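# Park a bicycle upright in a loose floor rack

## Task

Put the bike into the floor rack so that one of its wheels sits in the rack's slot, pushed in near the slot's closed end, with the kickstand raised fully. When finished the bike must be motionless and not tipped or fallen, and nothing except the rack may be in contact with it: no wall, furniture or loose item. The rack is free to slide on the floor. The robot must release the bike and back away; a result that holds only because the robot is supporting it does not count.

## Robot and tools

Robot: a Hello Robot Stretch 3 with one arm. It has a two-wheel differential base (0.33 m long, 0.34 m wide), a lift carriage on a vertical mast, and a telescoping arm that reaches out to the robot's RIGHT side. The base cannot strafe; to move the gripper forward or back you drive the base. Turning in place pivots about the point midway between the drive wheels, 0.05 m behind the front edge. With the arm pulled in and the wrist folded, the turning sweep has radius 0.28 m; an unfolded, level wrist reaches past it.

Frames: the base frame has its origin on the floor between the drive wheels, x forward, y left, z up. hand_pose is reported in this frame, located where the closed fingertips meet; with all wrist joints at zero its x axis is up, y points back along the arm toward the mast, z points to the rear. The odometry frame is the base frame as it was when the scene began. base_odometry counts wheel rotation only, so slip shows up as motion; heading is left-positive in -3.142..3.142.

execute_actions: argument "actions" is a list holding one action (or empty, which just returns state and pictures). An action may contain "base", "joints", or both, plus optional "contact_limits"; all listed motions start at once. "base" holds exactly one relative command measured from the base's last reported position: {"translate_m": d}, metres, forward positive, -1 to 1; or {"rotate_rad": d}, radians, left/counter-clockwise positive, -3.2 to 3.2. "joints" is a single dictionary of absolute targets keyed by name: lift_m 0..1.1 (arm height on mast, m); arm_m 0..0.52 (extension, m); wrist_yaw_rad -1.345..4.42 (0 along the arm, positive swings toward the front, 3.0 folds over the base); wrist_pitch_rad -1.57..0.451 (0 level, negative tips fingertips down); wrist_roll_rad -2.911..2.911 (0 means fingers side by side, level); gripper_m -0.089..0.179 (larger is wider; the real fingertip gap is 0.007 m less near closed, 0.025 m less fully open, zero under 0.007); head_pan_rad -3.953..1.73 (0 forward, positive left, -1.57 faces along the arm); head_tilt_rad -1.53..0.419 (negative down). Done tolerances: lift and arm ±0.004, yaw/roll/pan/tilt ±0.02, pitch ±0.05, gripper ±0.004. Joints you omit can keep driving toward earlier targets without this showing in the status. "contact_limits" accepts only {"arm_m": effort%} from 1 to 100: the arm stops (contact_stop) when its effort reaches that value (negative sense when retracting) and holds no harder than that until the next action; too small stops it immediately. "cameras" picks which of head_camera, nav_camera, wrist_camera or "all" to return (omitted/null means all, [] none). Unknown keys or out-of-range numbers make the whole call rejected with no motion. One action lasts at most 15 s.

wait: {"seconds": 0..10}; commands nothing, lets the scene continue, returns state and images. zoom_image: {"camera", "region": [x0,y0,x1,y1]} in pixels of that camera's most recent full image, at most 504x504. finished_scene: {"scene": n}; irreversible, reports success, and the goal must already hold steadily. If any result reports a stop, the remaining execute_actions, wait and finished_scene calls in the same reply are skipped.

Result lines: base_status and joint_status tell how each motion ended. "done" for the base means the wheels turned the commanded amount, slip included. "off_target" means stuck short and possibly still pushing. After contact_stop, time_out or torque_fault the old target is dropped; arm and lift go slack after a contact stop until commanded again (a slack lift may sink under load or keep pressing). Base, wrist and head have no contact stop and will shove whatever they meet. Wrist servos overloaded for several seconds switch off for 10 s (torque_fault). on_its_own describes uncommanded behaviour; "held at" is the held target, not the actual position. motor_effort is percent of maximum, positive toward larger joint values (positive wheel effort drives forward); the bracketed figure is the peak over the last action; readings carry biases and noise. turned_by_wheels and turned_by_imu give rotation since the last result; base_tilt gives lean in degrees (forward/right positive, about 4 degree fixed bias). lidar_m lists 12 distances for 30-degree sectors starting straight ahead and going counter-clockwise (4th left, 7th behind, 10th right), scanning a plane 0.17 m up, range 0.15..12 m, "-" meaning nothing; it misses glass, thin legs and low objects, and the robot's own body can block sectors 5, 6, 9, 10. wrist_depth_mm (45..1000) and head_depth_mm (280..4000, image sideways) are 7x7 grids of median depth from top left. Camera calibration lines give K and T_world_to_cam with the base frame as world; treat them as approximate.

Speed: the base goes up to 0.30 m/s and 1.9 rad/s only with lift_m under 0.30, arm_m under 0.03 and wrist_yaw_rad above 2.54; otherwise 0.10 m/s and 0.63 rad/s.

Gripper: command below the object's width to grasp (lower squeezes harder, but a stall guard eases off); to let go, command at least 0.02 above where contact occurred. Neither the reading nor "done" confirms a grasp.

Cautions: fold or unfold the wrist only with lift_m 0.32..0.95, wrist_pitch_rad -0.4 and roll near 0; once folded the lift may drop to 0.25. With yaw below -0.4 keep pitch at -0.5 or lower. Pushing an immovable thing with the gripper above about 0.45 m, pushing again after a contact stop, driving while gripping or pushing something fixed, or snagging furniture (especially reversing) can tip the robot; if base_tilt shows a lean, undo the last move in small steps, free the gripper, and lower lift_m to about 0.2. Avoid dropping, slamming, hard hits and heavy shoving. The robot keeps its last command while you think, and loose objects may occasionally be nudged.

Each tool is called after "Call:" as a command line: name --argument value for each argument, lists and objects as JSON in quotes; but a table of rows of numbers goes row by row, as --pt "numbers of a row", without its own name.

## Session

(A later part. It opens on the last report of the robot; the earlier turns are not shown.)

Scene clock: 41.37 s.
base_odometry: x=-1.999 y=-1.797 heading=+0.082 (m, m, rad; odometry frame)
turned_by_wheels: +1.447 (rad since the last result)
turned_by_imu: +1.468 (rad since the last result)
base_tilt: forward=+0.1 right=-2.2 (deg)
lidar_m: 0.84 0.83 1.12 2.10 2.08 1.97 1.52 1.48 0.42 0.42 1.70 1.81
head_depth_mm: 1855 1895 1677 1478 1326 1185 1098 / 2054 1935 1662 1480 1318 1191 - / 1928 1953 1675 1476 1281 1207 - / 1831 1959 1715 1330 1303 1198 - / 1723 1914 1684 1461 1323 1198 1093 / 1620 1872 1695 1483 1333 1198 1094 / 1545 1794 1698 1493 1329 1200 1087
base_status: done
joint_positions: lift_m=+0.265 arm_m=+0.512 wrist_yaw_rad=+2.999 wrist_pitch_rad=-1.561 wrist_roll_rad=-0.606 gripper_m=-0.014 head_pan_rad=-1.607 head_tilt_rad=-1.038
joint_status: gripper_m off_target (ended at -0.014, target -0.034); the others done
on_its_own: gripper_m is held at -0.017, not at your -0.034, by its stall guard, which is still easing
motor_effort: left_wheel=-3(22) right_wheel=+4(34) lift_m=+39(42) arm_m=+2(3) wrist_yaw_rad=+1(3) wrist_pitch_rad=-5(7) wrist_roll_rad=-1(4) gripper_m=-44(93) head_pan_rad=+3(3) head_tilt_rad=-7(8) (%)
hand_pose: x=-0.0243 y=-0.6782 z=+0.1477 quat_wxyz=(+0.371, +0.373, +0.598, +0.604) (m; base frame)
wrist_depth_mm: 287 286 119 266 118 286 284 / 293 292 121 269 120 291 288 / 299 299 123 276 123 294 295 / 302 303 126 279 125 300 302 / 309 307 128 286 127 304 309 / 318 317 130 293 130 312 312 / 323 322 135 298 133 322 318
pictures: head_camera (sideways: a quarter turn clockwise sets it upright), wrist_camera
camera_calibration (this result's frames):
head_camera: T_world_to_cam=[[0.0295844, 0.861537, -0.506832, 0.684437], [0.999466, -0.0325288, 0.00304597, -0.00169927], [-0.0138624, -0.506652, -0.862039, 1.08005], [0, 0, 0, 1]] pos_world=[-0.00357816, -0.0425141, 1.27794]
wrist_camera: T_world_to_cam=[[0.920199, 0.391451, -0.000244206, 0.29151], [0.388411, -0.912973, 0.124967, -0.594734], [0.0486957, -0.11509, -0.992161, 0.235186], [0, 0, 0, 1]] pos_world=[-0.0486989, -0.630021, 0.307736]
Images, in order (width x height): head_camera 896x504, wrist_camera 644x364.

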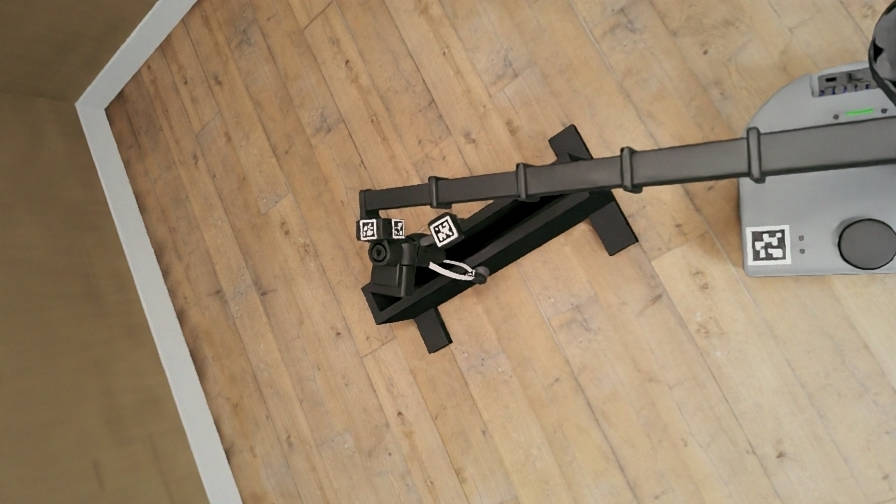

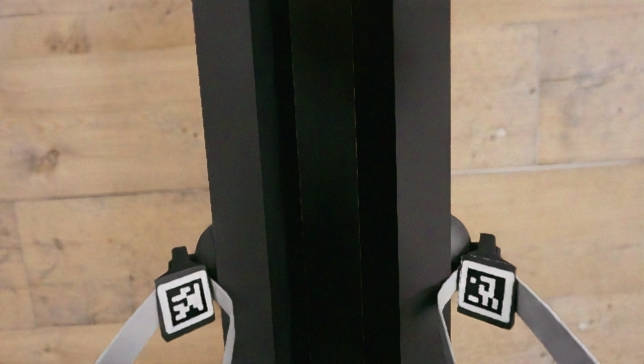

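The rack is lifted and holding. Next: drive forward while turning the rack with the wrist roll.

Call:
execute_actions --actions '[{"base": {"translate_m": 0.237}, "joints": {"wrist_roll_rad": 1.43, "gripper_m": -0.028}}]' --cameras '["wrist_camera", "head_camera"]'

Call:
execute_actions --actions '[{"base": {"rotate_rad": 1.428}, "joints": {"arm_m": 0.443, "gripper_m": -0.024, "head_pan_rad": -1.1, "head_tilt_rad": -1.0}}]'

Scene clock: 44.93 s.
base_odometry: x=-1.763 y=-1.778 heading=+0.082 (m, m, rad; odometry frame)
turned_by_wheels: +0.000 (rad since the last result)
turned_by_imu: -0.002 (rad since the last result)
base_tilt: forward=+0.1 right=-2.3 (deg)
lidar_m: 2.44 0.61 0.80 2.21 2.18 2.26 1.73 1.70 0.65 0.63 0.66 1.70
head_depth_mm: 2029 1948 1658 1470 1323 1185 1090 / 1932 1948 1690 1472 1317 1189 - / 1812 1945 1692 1349 1313 1204 - / 1719 1916 1721 1316 1319 1192 - / 1616 1852 1693 1322 1319 1191 1088 / 1530 1798 1680 1487 1327 1196 1092 / 1456 1688 1703 1490 1323 1200 1090
base_status: done
joint_positions: lift_m=+0.265 arm_m=+0.512 wrist_yaw_rad=+2.998 wrist_pitch_rad=-1.561 wrist_roll_rad=+1.431 gripper_m=-0.009 head_pan_rad=-1.607 head_tilt_rad=-1.038
joint_status: gripper_m off_target (ended at -0.009, target -0.028); the others done
on_its_own: gripper_m is held at -0.011, not at your -0.028, by its stall guard, which is still easing
motor_effort: left_wheel=-3(5) right_wheel=+4(12) lift_m=+38(38) arm_m=+2(2) wrist_yaw_rad=+2(5) wrist_pitch_rad=-4(4) wrist_roll_rad=-1(13) gripper_m=-42(99) head_pan_rad=+3(3) head_tilt_rad=-7(8) (%)
hand_pose: x=-0.0243 y=-0.6785 z=+0.1477 quat_wxyz=(+0.704, +0.710, -0.002, -0.001) (m; base frame)
wrist_depth_mm: 290 290 119 265 118 280 277 / 299 294 121 269 120 284 285 / 303 300 123 275 123 290 287 / 310 305 126 279 125 298 297 / 317 315 128 288 127 303 301 / 323 321 130 295 131 309 308 / 333 329 135 298 133 317 313
pictures: head_camera (sideways: a quarter turn clockwise sets it upright), wrist_camera
camera_calibration (this result's frames):
head_camera: T_world_to_cam=[[0.0295842, 0.861537, -0.506832, 0.684437], [0.999466, -0.0325286, 0.00304597, -0.00169927], [-0.0138623, -0.506652, -0.862039, 1.08005], [0, 0, 0, 1]] pos_world=[-0.00357815, -0.0425141, 1.27794]
wrist_camera: T_world_to_cam=[[-0.0642266, -0.99784, -0.0137887, -0.672973], [-0.989538, 0.0618913, 0.130325, 0.0321145], [-0.12919, 0.0220148, -0.991375, 0.32373], [0, 0, 0, 1]] pos_world=[0.0303785, -0.680634, 0.307473]
Images, in order (width x height): head_camera 896x504, wrist_camera 644x364.

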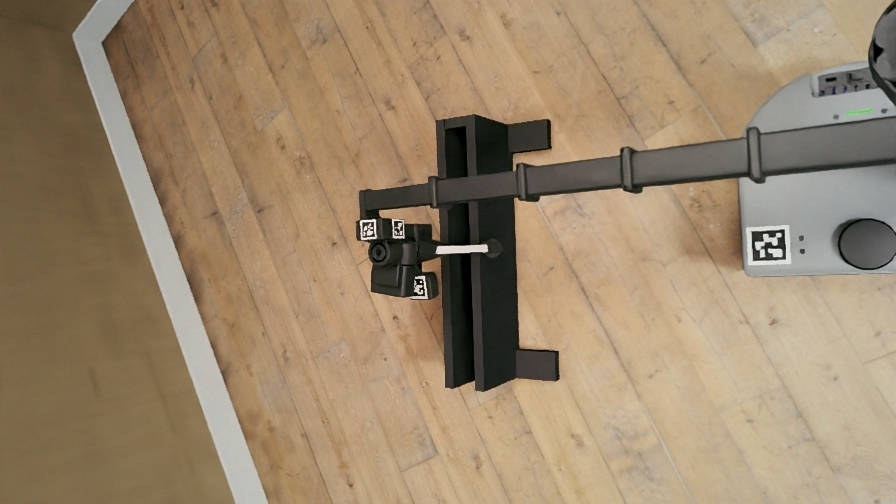

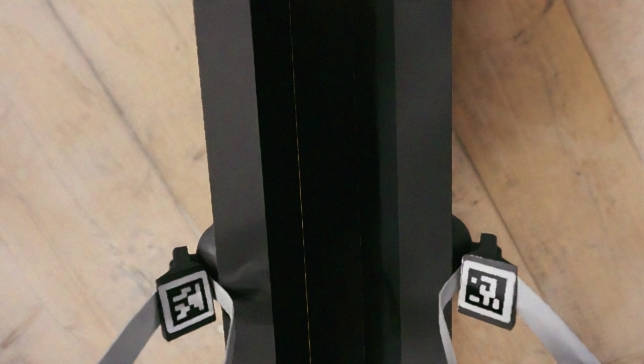

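Scene clock: 48.20 s.
base_odometry: x=-1.763 y=-1.778 heading=+1.510 (m, m, rad; odometry frame)
turned_by_wheels: +1.428 (rad since the last result)
turned_by_imu: +1.449 (rad since the last result)
base_tilt: forward=+0.1 right=-2.3 (deg)
lidar_m: 2.30 2.16 2.21 1.81 1.70 1.73 1.70 1.60 0.58 0.56 0.59 0.70
head_depth_mm: 2485 2027 1744 1538 1209 1178 1085 / 2487 2025 1730 1542 1253 1216 - / 2506 2057 1733 1511 1279 1195 - / 2510 2067 1748 1515 1316 1203 1107 / 2490 2075 1741 1506 1341 1210 1090 / 2514 2058 1758 1292 1343 1210 1088 / 2513 2075 1756 1469 1343 1208 1091
base_status: done
joint_positions: lift_m=+0.265 arm_m=+0.443 wrist_yaw_rad=+2.999 wrist_pitch_rad=-1.561 wrist_roll_rad=+1.431 gripper_m=-0.005 head_pan_rad=-1.107 head_tilt_rad=-1.001
joint_status: gripper_m off_target (ended at -0.005, target -0.024); the others done
on_its_own: gripper_m is held at -0.007, not at your -0.024, by its stall guard, which is still easing
motor_effort: left_wheel=-3(14) right_wheel=+4(19) lift_m=+38(39) arm_m=-2(4) wrist_yaw_rad=+1(1) wrist_pitch_rad=-5(5) wrist_roll_rad=-1(1) gripper_m=-41(98) head_pan_rad=+3(30) head_tilt_rad=+1(10) (%)
hand_pose: x=-0.0243 y=-0.6100 z=+0.1477 quat_wxyz=(+0.704, +0.710, -0.002, +0.000) (m; base frame)
wrist_depth_mm: 292 289 119 265 118 280 278 / 296 297 121 271 120 283 282 / 305 303 123 276 122 290 288 / 311 308 126 280 125 298 296 / 316 315 128 289 127 301 300 / 326 322 131 292 130 310 308 / 334 332 134 300 133 319 314
pictures: head_camera (sideways: a quarter turn clockwise sets it upright), nav_camera (sideways: a quarter turn counterclockwise sets it upright), wrist_camera
camera_calibration (this result's frames):
head_camera: T_world_to_cam=[[-0.378342, 0.753307, -0.537945, 0.727456], [0.892783, 0.450478, 0.0029201, -0.000884776], [0.244532, -0.479163, -0.842975, 1.05369], [0, 0, 0, 1]] pos_world=[0.0183552, -0.0427079, 1.27957]
nav_camera: T_world_to_cam=[[0.366339, -0.747064, 0.5547, -0.680284], [-0.893983, -0.447917, -0.0128386, 0.0726874], [0.258051, -0.491189, -0.831952, 1.04099], [0, 0, 0, 1]] pos_world=[0.0455689, 0.035663, 1.24434]
wrist_camera: T_world_to_cam=[[-0.0635053, -0.997886, -0.0137891, -0.604599], [-0.989582, 0.061176, 0.130323, 0.0274467], [-0.129204, 0.0219216, -0.991376, 0.322165], [0, 0, 0, 1]] pos_world=[0.0303906, -0.612063, 0.307473]
Images, in order (width x height): head_camera 896x504, nav_camera 672x504, wrist_camera 644x364.

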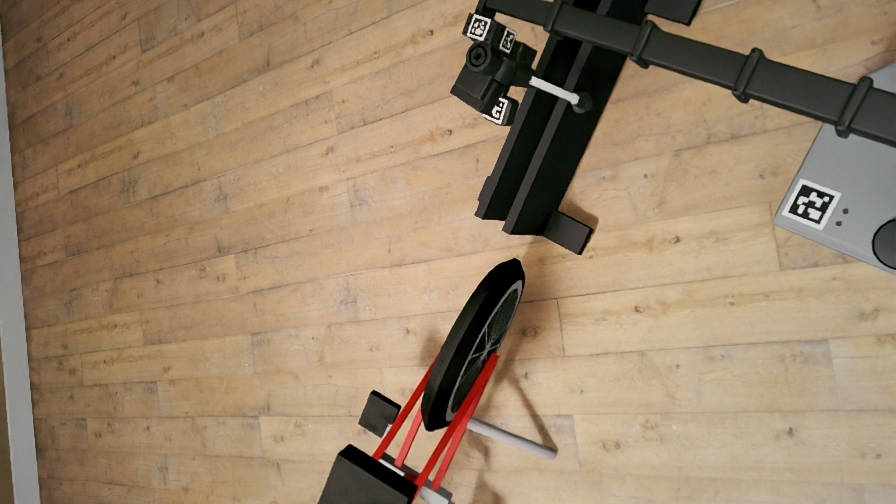

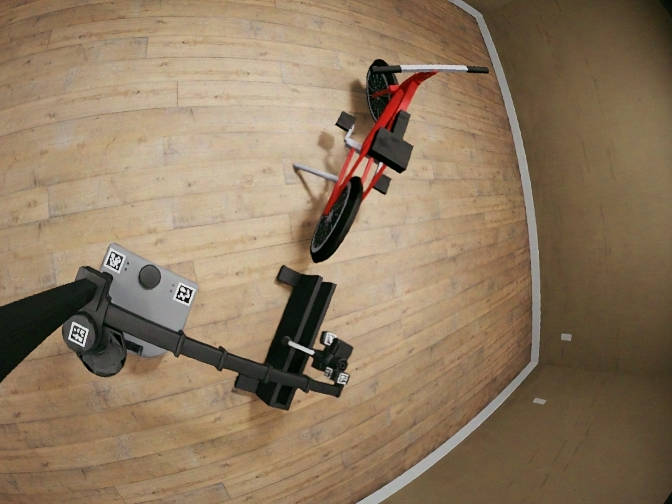

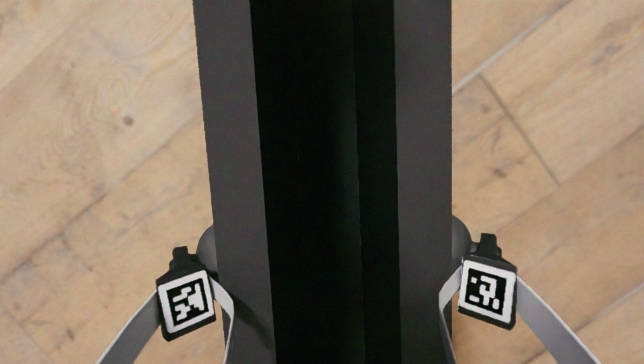

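Call:
zoom_image --camera "head_camera" --region '[400, 160, 620, 470]'

Region (400, 160, 620, 470) of head_camera's 896x504 image, scaled by 1.626, with more detail than that image has; it fills the left 358 columns of this view, and the rest is white.

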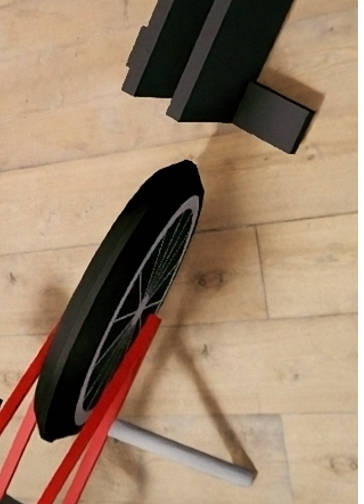

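Call:
execute_actions --actions '[{"base": {"translate_m": 0.022}, "joints": {"arm_m": 0.413, "gripper_m": -0.02}}]' --cameras '["head_camera"]'

Call:
zoom_image --camera "head_camera" --region '[420, 40, 640, 440]'

Scene clock: 50.63 s.
base_odometry: x=-1.761 y=-1.756 heading=+1.510 (m, m, rad; odometry frame)
turned_by_wheels: +0.000 (rad since the last result)
turned_by_imu: +0.000 (rad since the last result)
base_tilt: forward=+0.2 right=-2.3 (deg)
lidar_m: 2.28 2.14 2.19 1.81 1.71 1.75 1.72 1.62 0.55 0.53 0.56 0.70
head_depth_mm: 2440 2012 1722 1536 1195 1163 1087 / 2523 2042 1715 1546 1232 1221 - / 2471 2017 1735 1512 1270 1197 - / 2456 2064 1751 1526 1292 1202 1108 / 2496 2055 1734 1506 1340 1205 1090 / 2524 2073 1749 1303 1338 1208 1090 / 2520 2066 1752 1445 1348 1209 1094
base_status: done
joint_positions: lift_m=+0.265 arm_m=+0.413 wrist_yaw_rad=+2.999 wrist_pitch_rad=-1.560 wrist_roll_rad=+1.431 gripper_m=-0.014 head_pan_rad=-1.107 head_tilt_rad=-1.001
joint_status: gripper_m off_target (ended at -0.014, target -0.020); the others done
on_its_own: gripper_m is held at -0.016, not at your -0.020, by its stall guard, which is still easing
motor_effort: left_wheel=-4(5) right_wheel=+4(12) lift_m=+39(38) arm_m=-2(2) wrist_yaw_rad=+1(2) wrist_pitch_rad=-5(5) wrist_roll_rad=-1(1) gripper_m=-44(100) head_pan_rad=+3(3) head_tilt_rad=+1(1) (%)
hand_pose: x=-0.0243 y=-0.5797 z=+0.1477 quat_wxyz=(+0.704, +0.710, -0.002, +0.000) (m; base frame)
wrist_depth_mm: 291 289 119 266 118 280 277 / 300 295 121 270 120 286 282 / 302 302 123 275 123 291 286 / 313 308 126 280 125 297 296 / 318 314 128 286 127 303 303 / 326 326 130 295 130 308 307 / 331 332 134 301 133 320 314
pictures: head_camera (sideways: a quarter turn clockwise sets it upright)
camera_calibration (this result's frames):
head_camera: T_world_to_cam=[[-0.378397, 0.753177, -0.53809, 0.727644], [0.892725, 0.450592, 0.0029195, -0.000883645], [0.244658, -0.479261, -0.842883, 1.05357], [0, 0, 0, 1]] pos_world=[0.0183624, -0.0427097, 1.27958]
Images, in order (width x height): head_camera 896x504.

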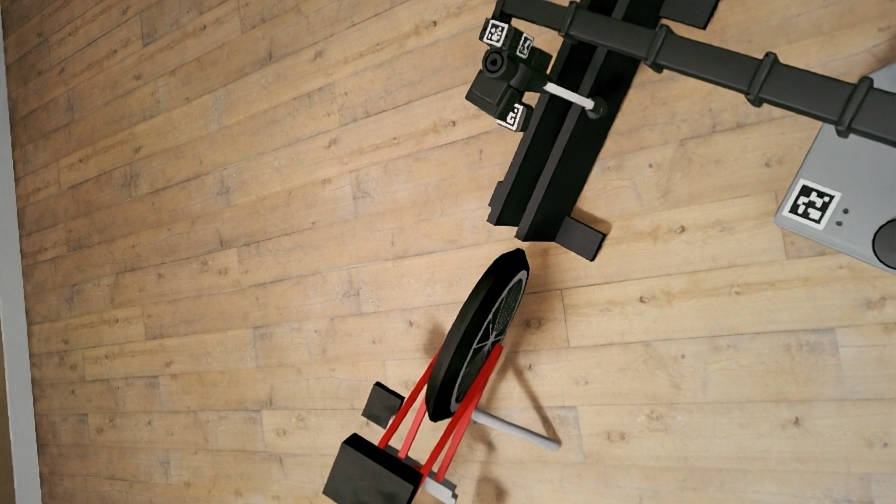

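Region (420, 40, 640, 440) of head_camera's 896x504 image, scaled by 1.260, with more detail than that image has; it fills the left 277 columns of this view, and the rest is white.

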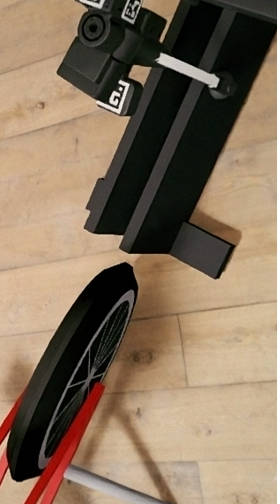

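Call:
execute_actions --actions '[]'

Scene clock: 51.17 s.
base_odometry: x=-1.761 y=-1.756 heading=+1.510 (m, m, rad; odometry frame)
turned_by_wheels: +0.000 (rad since the last result)
turned_by_imu: +0.000 (rad since the last result)
base_tilt: forward=+0.1 right=-2.2 (deg)
lidar_m: 2.27 2.15 2.19 1.81 1.71 1.74 1.72 1.62 0.55 0.53 0.56 0.70
head_depth_mm: 2492 2036 1745 1529 1199 1168 1083 / 2463 2055 1736 1540 1240 1219 - / 2497 2047 1750 1514 1277 1207 - / 2515 2027 1742 1514 1305 1204 1104 / 2504 2076 1748 1524 1342 1202 1089 / 2516 2052 1760 1300 1343 1206 1091 / 2544 2069 1752 1433 1351 1210 1093
base_status: done
joint_positions: lift_m=+0.265 arm_m=+0.413 wrist_yaw_rad=+2.999 wrist_pitch_rad=-1.560 wrist_roll_rad=+1.431 gripper_m=-0.010 head_pan_rad=-1.107 head_tilt_rad=-1.001
joint_status: gripper_m off_target (ended at -0.014, target -0.020); the others done
on_its_own: gripper_m is held at -0.012, not at your -0.020, by its stall guard, which is still easing
motor_effort: left_wheel=-4(5) right_wheel=+4(12) lift_m=+38(38) arm_m=-2(2) wrist_yaw_rad=+2(2) wrist_pitch_rad=-5(5) wrist_roll_rad=-1(1) gripper_m=-22(100) head_pan_rad=+3(3) head_tilt_rad=+1(1) (%)
hand_pose: x=-0.0243 y=-0.5797 z=+0.1477 quat_wxyz=(+0.704, +0.710, -0.002, +0.000) (m; base frame)
wrist_depth_mm: 294 290 119 266 118 280 278 / 299 296 121 270 120 285 282 / 303 301 123 275 123 290 286 / 312 307 126 282 125 297 294 / 316 318 128 287 127 302 302 / 323 321 130 293 130 310 308 / 332 331 134 298 134 319 315
pictures: head_camera (sideways: a quarter turn clockwise sets it upright), nav_camera (sideways: a quarter turn counterclockwise sets it upright), wrist_camera
camera_calibration (this result's frames):
head_camera: T_world_to_cam=[[-0.378397, 0.753177, -0.53809, 0.727644], [0.892725, 0.450592, 0.0029195, -0.000883645], [0.244658, -0.479261, -0.842883, 1.05357], [0, 0, 0, 1]] pos_world=[0.0183624, -0.0427097, 1.27958]
nav_camera: T_world_to_cam=[[0.366392, -0.746932, 0.554842, -0.68047], [-0.893925, -0.448033, -0.0128385, 0.0726869], [0.258177, -0.491283, -0.831857, 1.04086], [0, 0, 0, 1]] pos_world=[0.0455687, 0.0356593, 1.24433]
wrist_camera: T_world_to_cam=[[-0.0635059, -0.997871, -0.014863, -0.574203], [-0.989602, 0.0610398, 0.130237, 0.025569], [-0.129052, 0.0229792, -0.991372, 0.322099], [0, 0, 0, 1]] pos_world=[0.0304055, -0.581943, 0.307456]
Images, in order (width x height): head_camera 896x504, nav_camera 672x504, wrist_camera 644x364.

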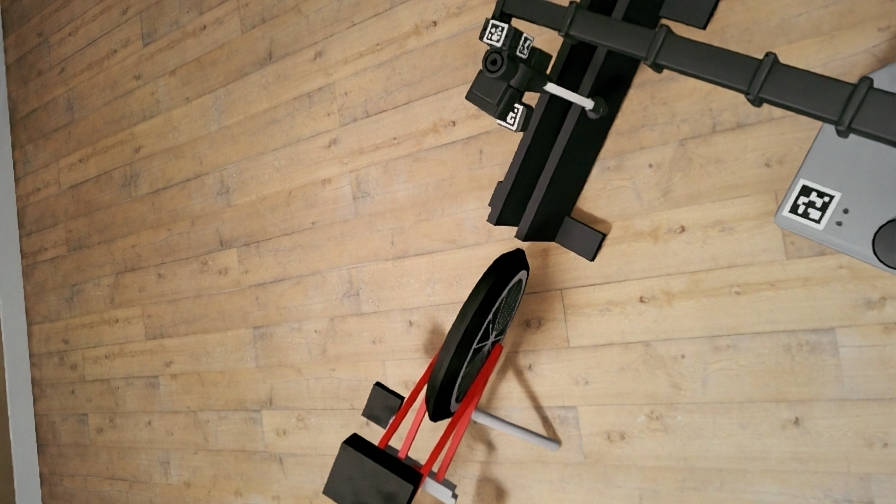

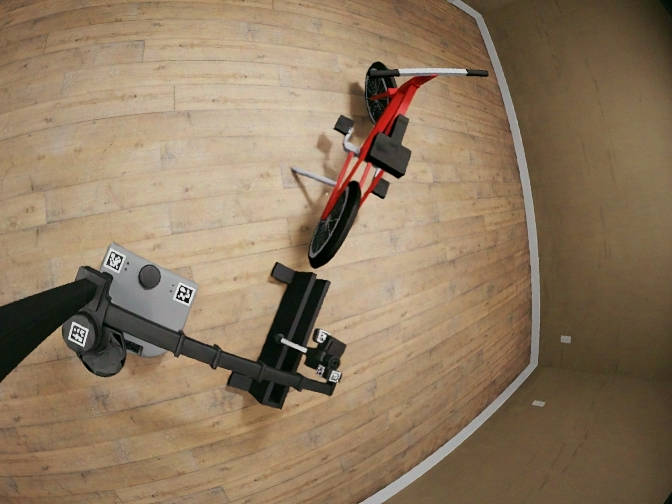

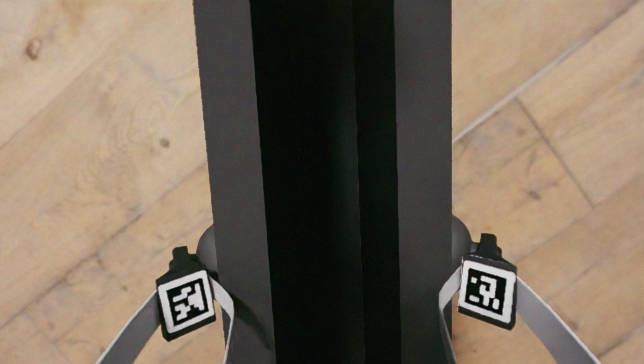

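Call:
execute_actions --actions '[{"joints": {"lift_m": 0.246}}]' --cameras '[]'

Call:
execute_actions --actions '[{"joints": {"gripper_m": 0.15, "head_pan_rad": -0.75, "head_tilt_rad": -0.75}}]'

Scene clock: 52.23 s.
base_odometry: x=-1.761 y=-1.756 heading=+1.510 (m, m, rad; odometry frame)
turned_by_wheels: +0.000 (rad since the last result)
turned_by_imu: +0.000 (rad since the last result)
base_tilt: forward=+0.1 right=-2.3 (deg)
lidar_m: 2.27 2.15 2.19 1.82 1.71 1.75 1.72 1.62 1.65 2.14 0.59 0.70
head_depth_mm: 2460 2032 1731 1515 1205 1180 1083 / 2497 2052 1752 1547 1238 1216 - / 2499 2057 1747 1510 1282 1199 - / 2510 2043 1745 1523 1306 1199 1104 / 2536 2049 1751 1518 1341 1202 1093 / 2534 2060 1733 1300 1350 1209 1090 / 2517 2082 1754 1455 1349 1207 1086
base_status: not commanded
joint_positions: lift_m=+0.246 arm_m=+0.413 wrist_yaw_rad=+2.999 wrist_pitch_rad=-1.572 wrist_roll_rad=+1.431 gripper_m=-0.005 head_pan_rad=-1.107 head_tilt_rad=-1.001
joint_status: all done
on_its_own: gripper_m is held at -0.007, not at your -0.020, by its stall guard, which is still easing
motor_effort: left_wheel=-4(5) right_wheel=+5(6) lift_m=+25(34) arm_m=-1(2) wrist_yaw_rad=+2(1) wrist_pitch_rad=+0(5) wrist_roll_rad=-1(1) gripper_m=-41(43) head_pan_rad=+3(3) head_tilt_rad=+0(1) (%)
hand_pose: x=-0.0247 y=-0.5826 z=+0.1286 quat_wxyz=(+0.708, +0.706, -0.001, -0.001) (m; base frame)
wrist_depth_mm: 271 271 118 264 117 266 264 / 275 276 121 269 119 270 270 / 283 280 123 275 122 274 274 / 289 287 126 281 125 282 280 / 296 292 128 288 127 288 287 / 301 299 130 293 130 293 295 / 311 310 135 300 134 302 299
pictures: none
No camera images: the call's "cameras" was empty. Leave "cameras" out to get every camera's image.

Scene clock: 54.30 s.
base_odometry: x=-1.761 y=-1.756 heading=+1.510 (m, m, rad; odometry frame)
turned_by_wheels: +0.000 (rad since the last result)
turned_by_imu: +0.000 (rad since the last result)
base_tilt: forward=+0.1 right=-2.3 (deg)
lidar_m: 2.27 2.14 2.19 1.81 1.72 1.74 1.72 1.62 1.65 2.14 0.60 0.70
head_depth_mm: 2516 2832 2386 1891 1551 1312 1085 / 2524 2854 2419 1867 1551 1259 1142 / 2601 2932 2403 1885 1559 1233 1142 / 2677 2969 2396 1877 1253 1326 1150 / 2727 2982 2400 1894 1451 1326 1145 / 2784 3044 2418 1662 1521 1325 1144 / 2845 3081 2438 1738 1567 1327 1151
base_status: not commanded
joint_positions: lift_m=+0.246 arm_m=+0.413 wrist_yaw_rad=+2.999 wrist_pitch_rad=-1.571 wrist_roll_rad=+1.431 gripper_m=+0.150 head_pan_rad=-0.757 head_tilt_rad=-0.754
joint_status: all done
motor_effort: left_wheel=-3(3) right_wheel=+4(4) lift_m=+26(26) arm_m=-1(1) wrist_yaw_rad=+1(1) wrist_pitch_rad=+0(1) wrist_roll_rad=-1(1) gripper_m=+0(82) head_pan_rad=+3(25) head_tilt_rad=+4(28) (%)
hand_pose: x=-0.0247 y=-0.5823 z=+0.1285 quat_wxyz=(+0.708, +0.707, -0.001, -0.001) (m; base frame)
wrist_depth_mm: 271 270 118 264 117 264 264 / 277 274 121 269 120 268 268 / 280 281 123 275 122 276 273 / 290 288 126 281 125 282 280 / 296 295 129 288 127 288 287 / 305 - 132 295 130 296 291 / 309 308 135 300 134 304 298
pictures: head_camera (sideways: a quarter turn clockwise sets it upright), nav_camera (sideways: a quarter turn counterclockwise sets it upright), wrist_camera
camera_calibration (this result's frames):
head_camera: T_world_to_cam=[[-0.499466, 0.470173, -0.727648, 0.97537], [0.683904, 0.72957, 0.00197541, 0.00161849], [0.531798, -0.496654, -0.685948, 0.847757], [0, 0, 0, 1]] pos_world=[0.0352217, -0.0387317, 1.29124]
nav_camera: T_world_to_cam=[[0.483315, -0.465836, 0.741217, -0.924032], [-0.684085, -0.729299, -0.0122841, 0.0706892], [0.546291, -0.501118, -0.671153, 0.830128], [0, 0, 0, 1]] pos_world=[0.0414644, 0.0370984, 1.24292]
wrist_camera: T_world_to_cam=[[-0.0635231, -0.997971, -0.00425715, -0.578516], [-0.989404, 0.0624186, 0.131085, 0.0285401], [-0.130554, 0.012539, -0.991362, 0.296969], [0, 0, 0, 1]] pos_world=[0.030259, -0.582847, 0.2882]
Images, in order (width x height): head_camera 896x504, nav_camera 672x504, wrist_camera 644x364.

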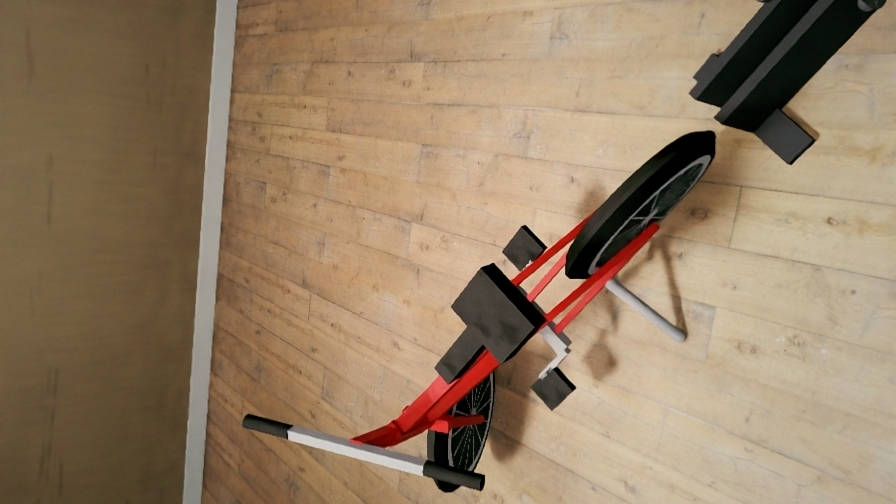

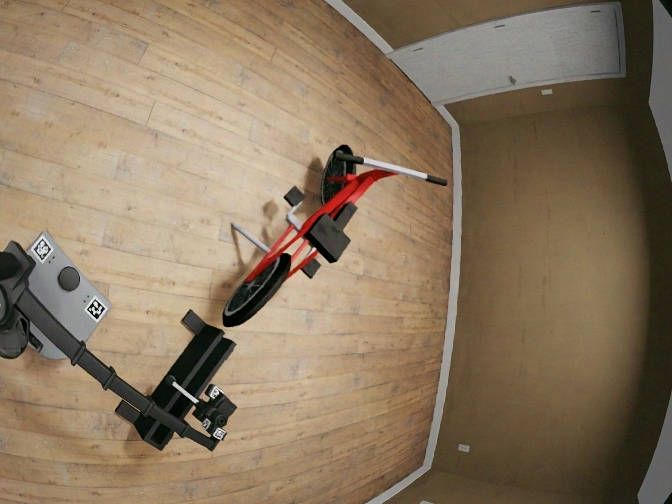

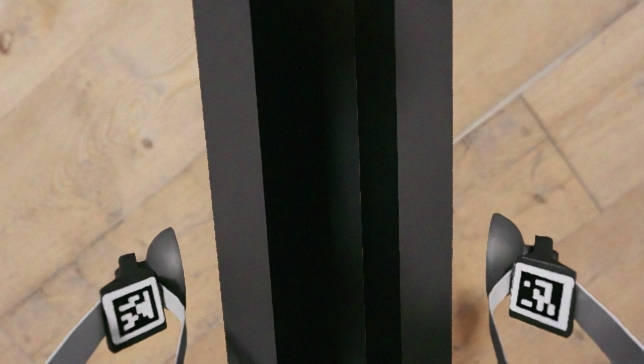

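Call:
execute_actions --actions '[{"base": {"translate_m": 0.31}, "joints": {"lift_m": 0.62, "head_pan_rad": -0.8, "head_tilt_rad": -0.85}}]' --cameras '["head_camera"]'

Scene clock: 60.07 s.
base_odometry: x=-1.742 y=-1.446 heading=+1.509 (m, m, rad; odometry frame)
turned_by_wheels: +0.000 (rad since the last result)
turned_by_imu: +0.000 (rad since the last result)
base_tilt: forward=+0.0 right=-2.3 (deg)
lidar_m: 2.01 1.89 1.93 2.00 1.89 1.92 1.99 1.87 1.91 0.52 0.52 0.66
head_depth_mm: 2403 2623 2111 1731 1462 1058 1113 / 2487 2646 2110 1735 1462 1134 1114 / 2478 2682 2090 1731 907 1244 1114 / 2558 2755 2117 1727 1243 1267 1119 / 2600 2737 2040 1277 1439 1264 1120 / 2669 2758 2121 1439 1424 1262 1115 / 2692 2762 2143 1731 1457 1276 1121
base_status: done
joint_positions: lift_m=+0.620 arm_m=+0.413 wrist_yaw_rad=+2.999 wrist_pitch_rad=-1.570 wrist_roll_rad=+1.431 gripper_m=+0.150 head_pan_rad=-0.793 head_tilt_rad=-0.839
joint_status: all done
motor_effort: left_wheel=-3(4) right_wheel=+4(11) lift_m=+31(33) arm_m=-1(1) wrist_yaw_rad=+1(1) wrist_pitch_rad=+0(0) wrist_roll_rad=-1(1) gripper_m=+0(1) head_pan_rad=-3(8) head_tilt_rad=-7(19) (%)
hand_pose: x=-0.0247 y=-0.5822 z=+0.5023 quat_wxyz=(+0.707, +0.707, -0.001, -0.001) (m; base frame)
wrist_depth_mm: 623 621 295 441 609 608 603 / 632 635 308 504 625 623 619 / 654 653 638 493 634 644 631 / - 660 655 630 645 635 644 / - 672 675 659 670 659 658 / - - 693 681 680 676 671 / 708 711 711 705 707 697 691
pictures: head_camera (sideways: a quarter turn clockwise sets it upright)
camera_calibration (this result's frames):
head_camera: T_world_to_cam=[[-0.523924, 0.530032, -0.666761, 0.896174], [0.709731, 0.704469, 0.00231739, 0.00101595], [0.47094, -0.472007, -0.745268, 0.925277], [0, 0, 0, 1]] pos_world=[0.0330563, -0.0389794, 1.28711]
Images, in order (width x height): head_camera 896x504.

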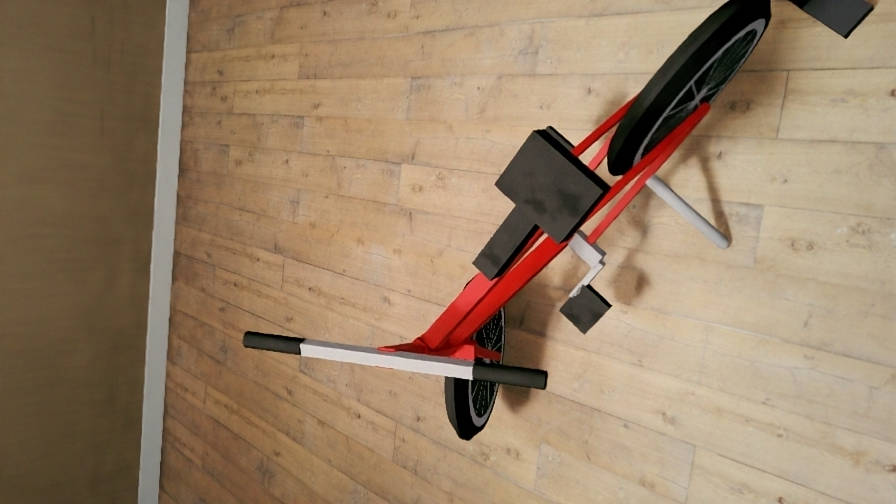

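Call:
zoom_image --camera "head_camera" --region '[230, 290, 570, 450]'

Region (230, 290, 570, 450) of head_camera's 896x504 image, scaled by 1.482, with more detail than that image has; it fills the top 237 rows of this view, and the rest is white.

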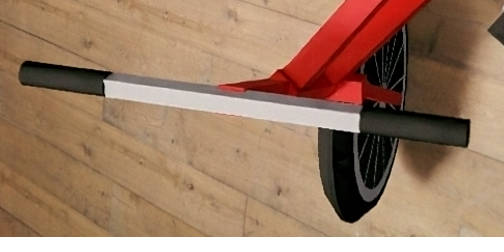

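Call:
execute_actions --actions '[{"base": {"translate_m": 0.59}, "joints": {"lift_m": 0.815, "arm_m": 0.246, "wrist_yaw_rad": 1.02, "wrist_pitch_rad": -1.11, "wrist_roll_rad": 0.29, "gripper_m": 0.13, "head_pan_rad": -1.5, "head_tilt_rad": -1.0}}]'

Scene clock: 68.10 s.
base_odometry: x=-1.706 y=-0.857 heading=+1.509 (m, m, rad; odometry frame)
turned_by_wheels: +0.000 (rad since the last result)
turned_by_imu: +0.000 (rad since the last result)
base_tilt: forward=+0.1 right=-2.4 (deg)
lidar_m: 1.49 1.40 1.43 1.85 2.22 2.25 2.51 0.74 0.55 0.41 0.54 2.13
head_depth_mm: 2554 2202 - - 1140 1189 1088 / 2559 2188 1673 1522 1286 1194 1116 / 2567 2151 - 1509 1109 1207 - / 2536 2136 1740 1487 1307 1201 1120 / 2456 2105 1775 1515 1300 1215 1091 / 2386 2122 1795 1531 1312 1212 1097 / 2307 2109 1780 1544 1363 1214 1091
base_status: done
joint_positions: lift_m=+0.815 arm_m=+0.246 wrist_yaw_rad=+1.023 wrist_pitch_rad=-1.120 wrist_roll_rad=+0.293 gripper_m=+0.130 head_pan_rad=-1.493 head_tilt_rad=-0.987
joint_status: all done
motor_effort: left_wheel=-3(4) right_wheel=+4(10) lift_m=+30(30) arm_m=-2(1) wrist_yaw_rad=-3(1) wrist_pitch_rad=+4(4) wrist_roll_rad=-2(4) gripper_m=+0(75) head_pan_rad=-3(36) head_tilt_rad=-8(24) (%)
hand_pose: x=+0.0552 y=-0.4382 z=+0.7124 quat_wxyz=(+0.650, +0.609, -0.438, -0.125) (m; base frame)
wrist_depth_mm: - - - 181 - 951 890 / - - - 974 961 905 885 / - - - 933 918 887 839 / - - 963 561 868 833 794 / - 950 896 349 818 819 766 / 948 931 876 209 350 - 726 / 893 869 823 810 749 347 701
pictures: head_camera (sideways: a quarter turn clockwise sets it upright), nav_camera (sideways: a quarter turn counterclockwise sets it upright), wrist_camera
camera_calibration (this result's frames):
head_camera: T_world_to_cam=[[-0.0662606, 0.83283, -0.549549, 0.740669], [0.996694, 0.0811925, 0.00287139, -0.00145527], [0.0470106, -0.547542, -0.835457, 1.04513], [0, 0, 0, 1]] pos_world=[0.00139559, -0.0444825, 1.2802]
nav_camera: T_world_to_cam=[[0.057474, -0.822296, 0.56615, -0.693318], [-0.996831, -0.0785051, -0.012828, 0.0733013], [0.0549941, -0.563619, -0.824202, 1.03215], [0, 0, 0, 1]] pos_world=[0.0561545, 0.017382, 1.24416]
wrist_camera: T_world_to_cam=[[-0.752958, -0.639587, -0.154866, -0.124751], [-0.585442, 0.758515, -0.286203, 0.602103], [0.30052, -0.124834, -0.945571, 0.767764], [0, 0, 0, 1]] pos_world=[0.027836, -0.44065, 0.87898]
Images, in order (width x height): head_camera 896x504, nav_camera 672x504, wrist_camera 644x364.

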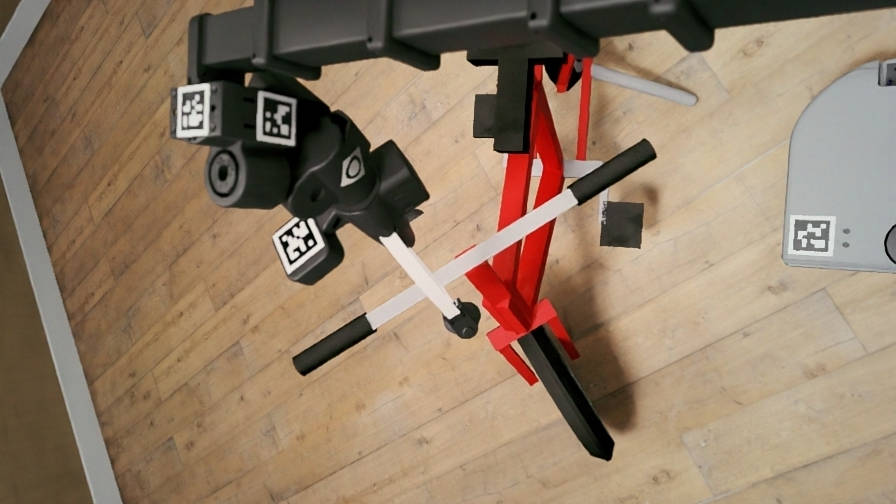

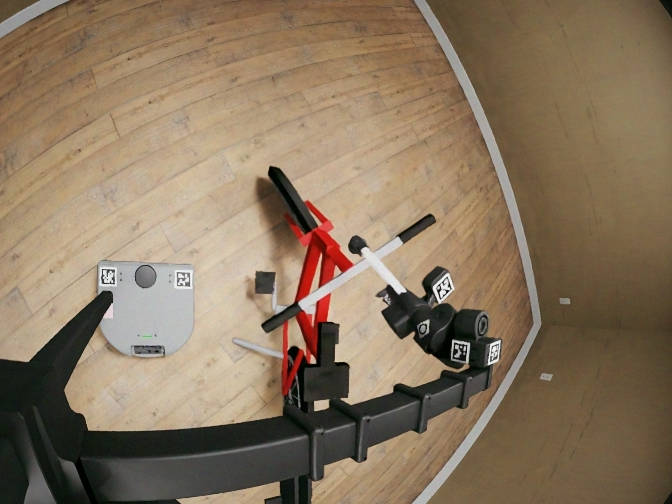

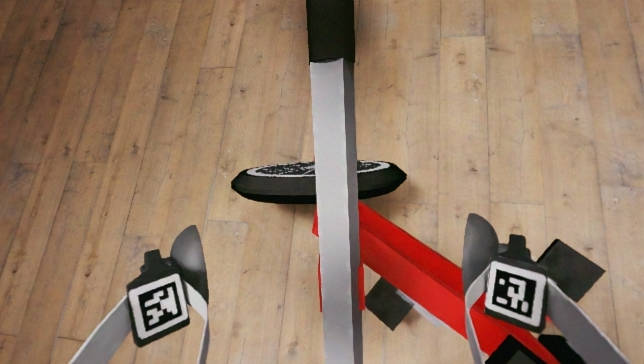

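Call:
execute_actions --actions '[{"base": {"translate_m": -0.005}, "joints": {"lift_m": 0.741, "arm_m": 0.233, "gripper_m": 0.07}}]' --cameras '["head_camera", "wrist_camera"]'

Scene clock: 70.20 s.
base_odometry: x=-1.706 y=-0.862 heading=+1.509 (m, m, rad; odometry frame)
turned_by_wheels: +0.000 (rad since the last result)
turned_by_imu: +0.000 (rad since the last result)
base_tilt: forward=+0.1 right=-2.3 (deg)
lidar_m: 1.49 1.40 1.43 1.86 2.22 2.26 2.50 0.74 0.55 0.41 0.55 0.59
head_depth_mm: 2571 2101 1813 - - - - / 2558 2077 - 1514 1289 1210 1123 / 2600 2084 1855 1468 1118 1207 - / 2575 2081 1799 1491 1304 1213 1124 / 2491 2096 1767 1522 1287 1210 1095 / 2389 2104 1776 1538 1305 1213 1097 / 2300 2095 1770 1537 1355 1218 1092
base_status: done
joint_positions: lift_m=+0.741 arm_m=+0.233 wrist_yaw_rad=+1.023 wrist_pitch_rad=-1.120 wrist_roll_rad=+0.293 gripper_m=+0.070 head_pan_rad=-1.493 head_tilt_rad=-0.987
joint_status: all done
motor_effort: left_wheel=-3(9) right_wheel=+4(6) lift_m=+23(28) arm_m=-2(2) wrist_yaw_rad=-3(4) wrist_pitch_rad=+4(4) wrist_roll_rad=-2(2) gripper_m=+0(82) head_pan_rad=-2(3) head_tilt_rad=-8(8) (%)
hand_pose: x=+0.0553 y=-0.4253 z=+0.6387 quat_wxyz=(+0.649, +0.609, -0.438, -0.125) (m; base frame)
wrist_depth_mm: - - - 122 927 876 841 / - - 964 125 876 847 802 / - 985 910 127 821 805 764 / 953 932 872 129 792 772 723 / 914 881 838 133 453 727 696 / 863 837 - 136 592 530 660 / 850 804 772 140 694 681 635
pictures: head_camera (sideways: a quarter turn clockwise sets it upright), wrist_camera
camera_calibration (this result's frames):
head_camera: T_world_to_cam=[[-0.066242, 0.832852, -0.549518, 0.740628], [0.996696, 0.0811682, 0.00287152, -0.00145545], [0.0469949, -0.547512, -0.835477, 1.04515], [0, 0, 0, 1]] pos_world=[0.00139445, -0.0444816, 1.28019]
wrist_camera: T_world_to_cam=[[-0.753023, -0.639502, -0.1549, -0.12778], [-0.58532, 0.758572, -0.286303, 0.57128], [0.300594, -0.124926, -0.945535, 0.699693], [0, 0, 0, 1]] pos_world=[0.0278369, -0.427663, 0.80535]
Images, in order (width x height): head_camera 896x504, wrist_camera 644x364.

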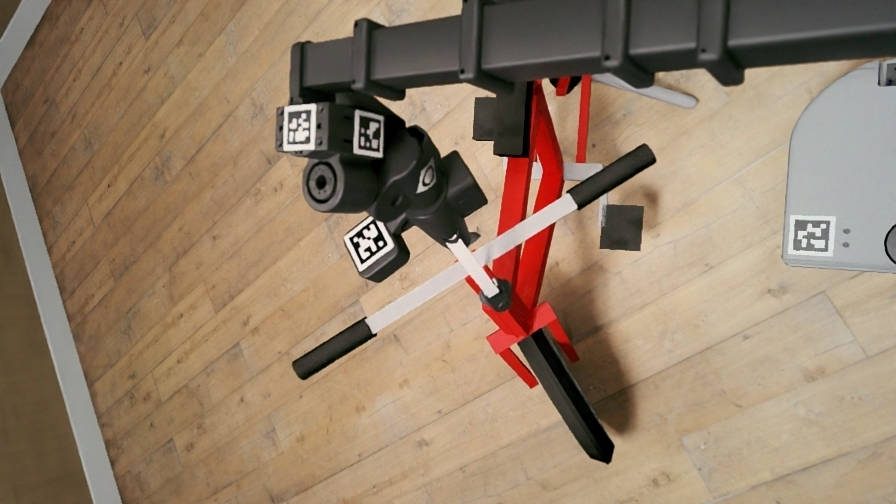

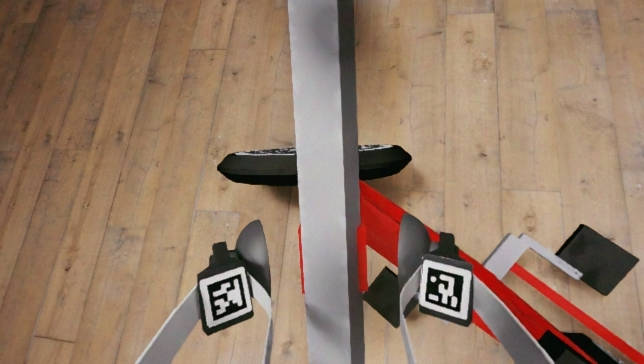

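Call:
execute_actions --actions '[{"joints": {"gripper_m": -0.05, "head_pan_rad": -1.9, "head_tilt_rad": -0.95}}]'

Scene clock: 71.97 s.
base_odometry: x=-1.706 y=-0.862 heading=+1.510 (m, m, rad; odometry frame)
turned_by_wheels: +0.000 (rad since the last result)
turned_by_imu: +0.001 (rad since the last result)
base_tilt: forward=+0.1 right=-2.2 (deg)
lidar_m: 1.49 1.40 1.44 1.86 2.21 2.26 2.51 0.73 0.55 0.41 0.55 2.13
head_depth_mm: 2186 2195 1819 1564 1361 1227 - / 2307 2196 1822 1548 1321 - - / 2515 2204 1837 1606 - 1200 - / 2571 2184 1898 1532 1149 1214 1132 / 2675 2236 1949 1549 991 1195 1096 / 2804 2238 1888 - 1023 1222 1097 / 2649 2231 1857 1551 993 1204 1092
base_status: not commanded
joint_positions: lift_m=+0.740 arm_m=+0.233 wrist_yaw_rad=+1.023 wrist_pitch_rad=-1.118 wrist_roll_rad=+0.292 gripper_m=-0.049 head_pan_rad=-1.893 head_tilt_rad=-0.952
joint_status: all done
motor_effort: left_wheel=+4(2) right_wheel=-12(12) lift_m=+40(40) arm_m=-2(2) wrist_yaw_rad=-3(3) wrist_pitch_rad=+3(4) wrist_roll_rad=-2(2) gripper_m=-30(100) head_pan_rad=-3(27) head_tilt_rad=+2(7) (%)
hand_pose: x=+0.0556 y=-0.4255 z=+0.6381 quat_wxyz=(+0.650, +0.609, -0.438, -0.124) (m; base frame)
wrist_depth_mm: - - - 118 932 875 820 / - - 970 121 862 823 788 / - 950 927 123 833 791 763 / 969 919 856 126 797 768 730 / 914 878 838 128 478 739 694 / 860 822 817 130 - 507 657 / 838 802 755 135 714 279 639
pictures: head_camera (sideways: a quarter turn clockwise sets it upright), nav_camera (sideways: a quarter turn counterclockwise sets it upright), wrist_camera
camera_calibration (this result's frames):
head_camera: T_world_to_cam=[[0.256755, 0.773989, -0.578807, 0.776815], [0.949747, -0.313006, 0.00274404, -0.00100322], [-0.179046, -0.550425, -0.81546, 1.02051], [0, 0, 0, 1]] pos_world=[-0.0157794, -0.039847, 1.28181]
nav_camera: T_world_to_cam=[[-0.260565, -0.760315, 0.595001, -0.728965], [-0.948939, 0.315199, -0.0127897, 0.0729599], [-0.17782, -0.567953, -0.803623, 1.00682], [0, 0, 0, 1]] pos_world=[0.0583233, -0.00541601, 1.24377]
wrist_camera: T_world_to_cam=[[-0.752258, -0.640379, -0.15499, -0.128113], [-0.585669, 0.757681, -0.287943, 0.572149], [0.301826, -0.125834, -0.945022, 0.698193], [0, 0, 0, 1]] pos_world=[0.027983, -0.42769, 0.804698]
Images, in order (width x height): head_camera 896x504, nav_camera 672x504, wrist_camera 644x364.

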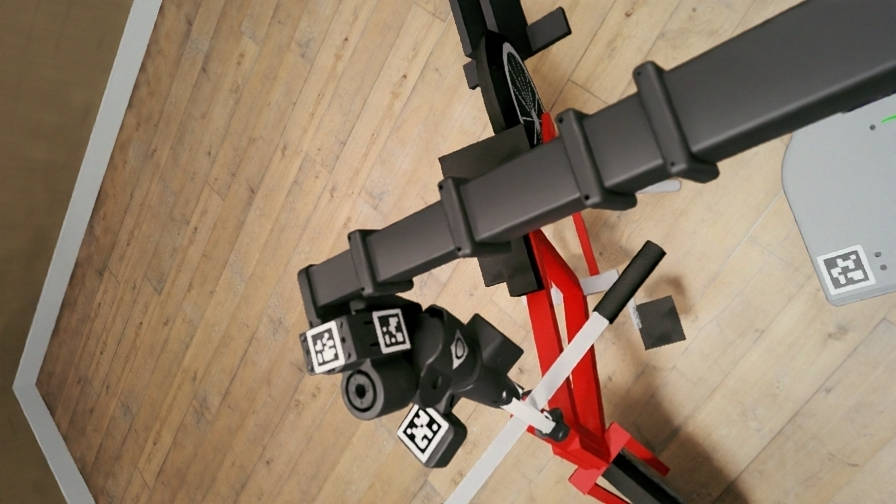

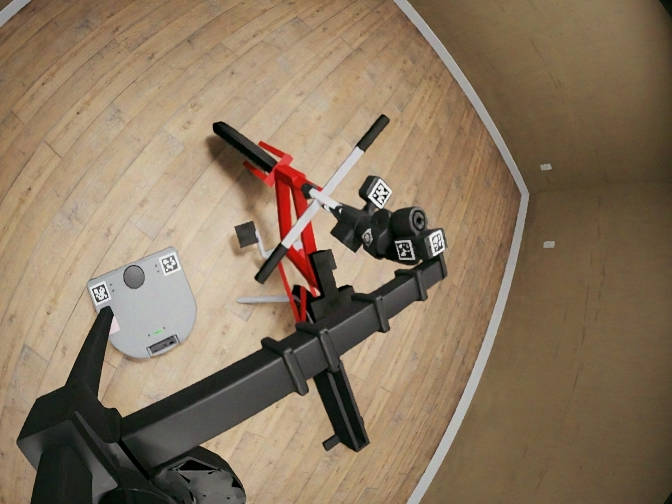

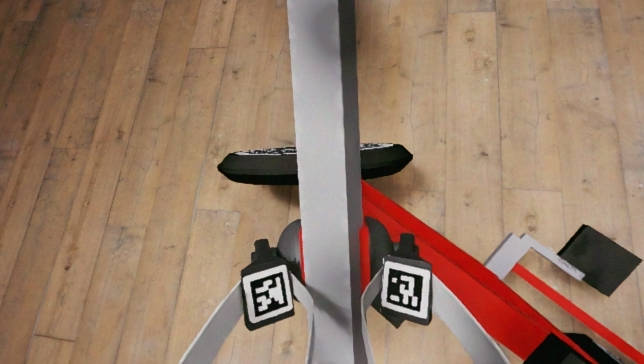

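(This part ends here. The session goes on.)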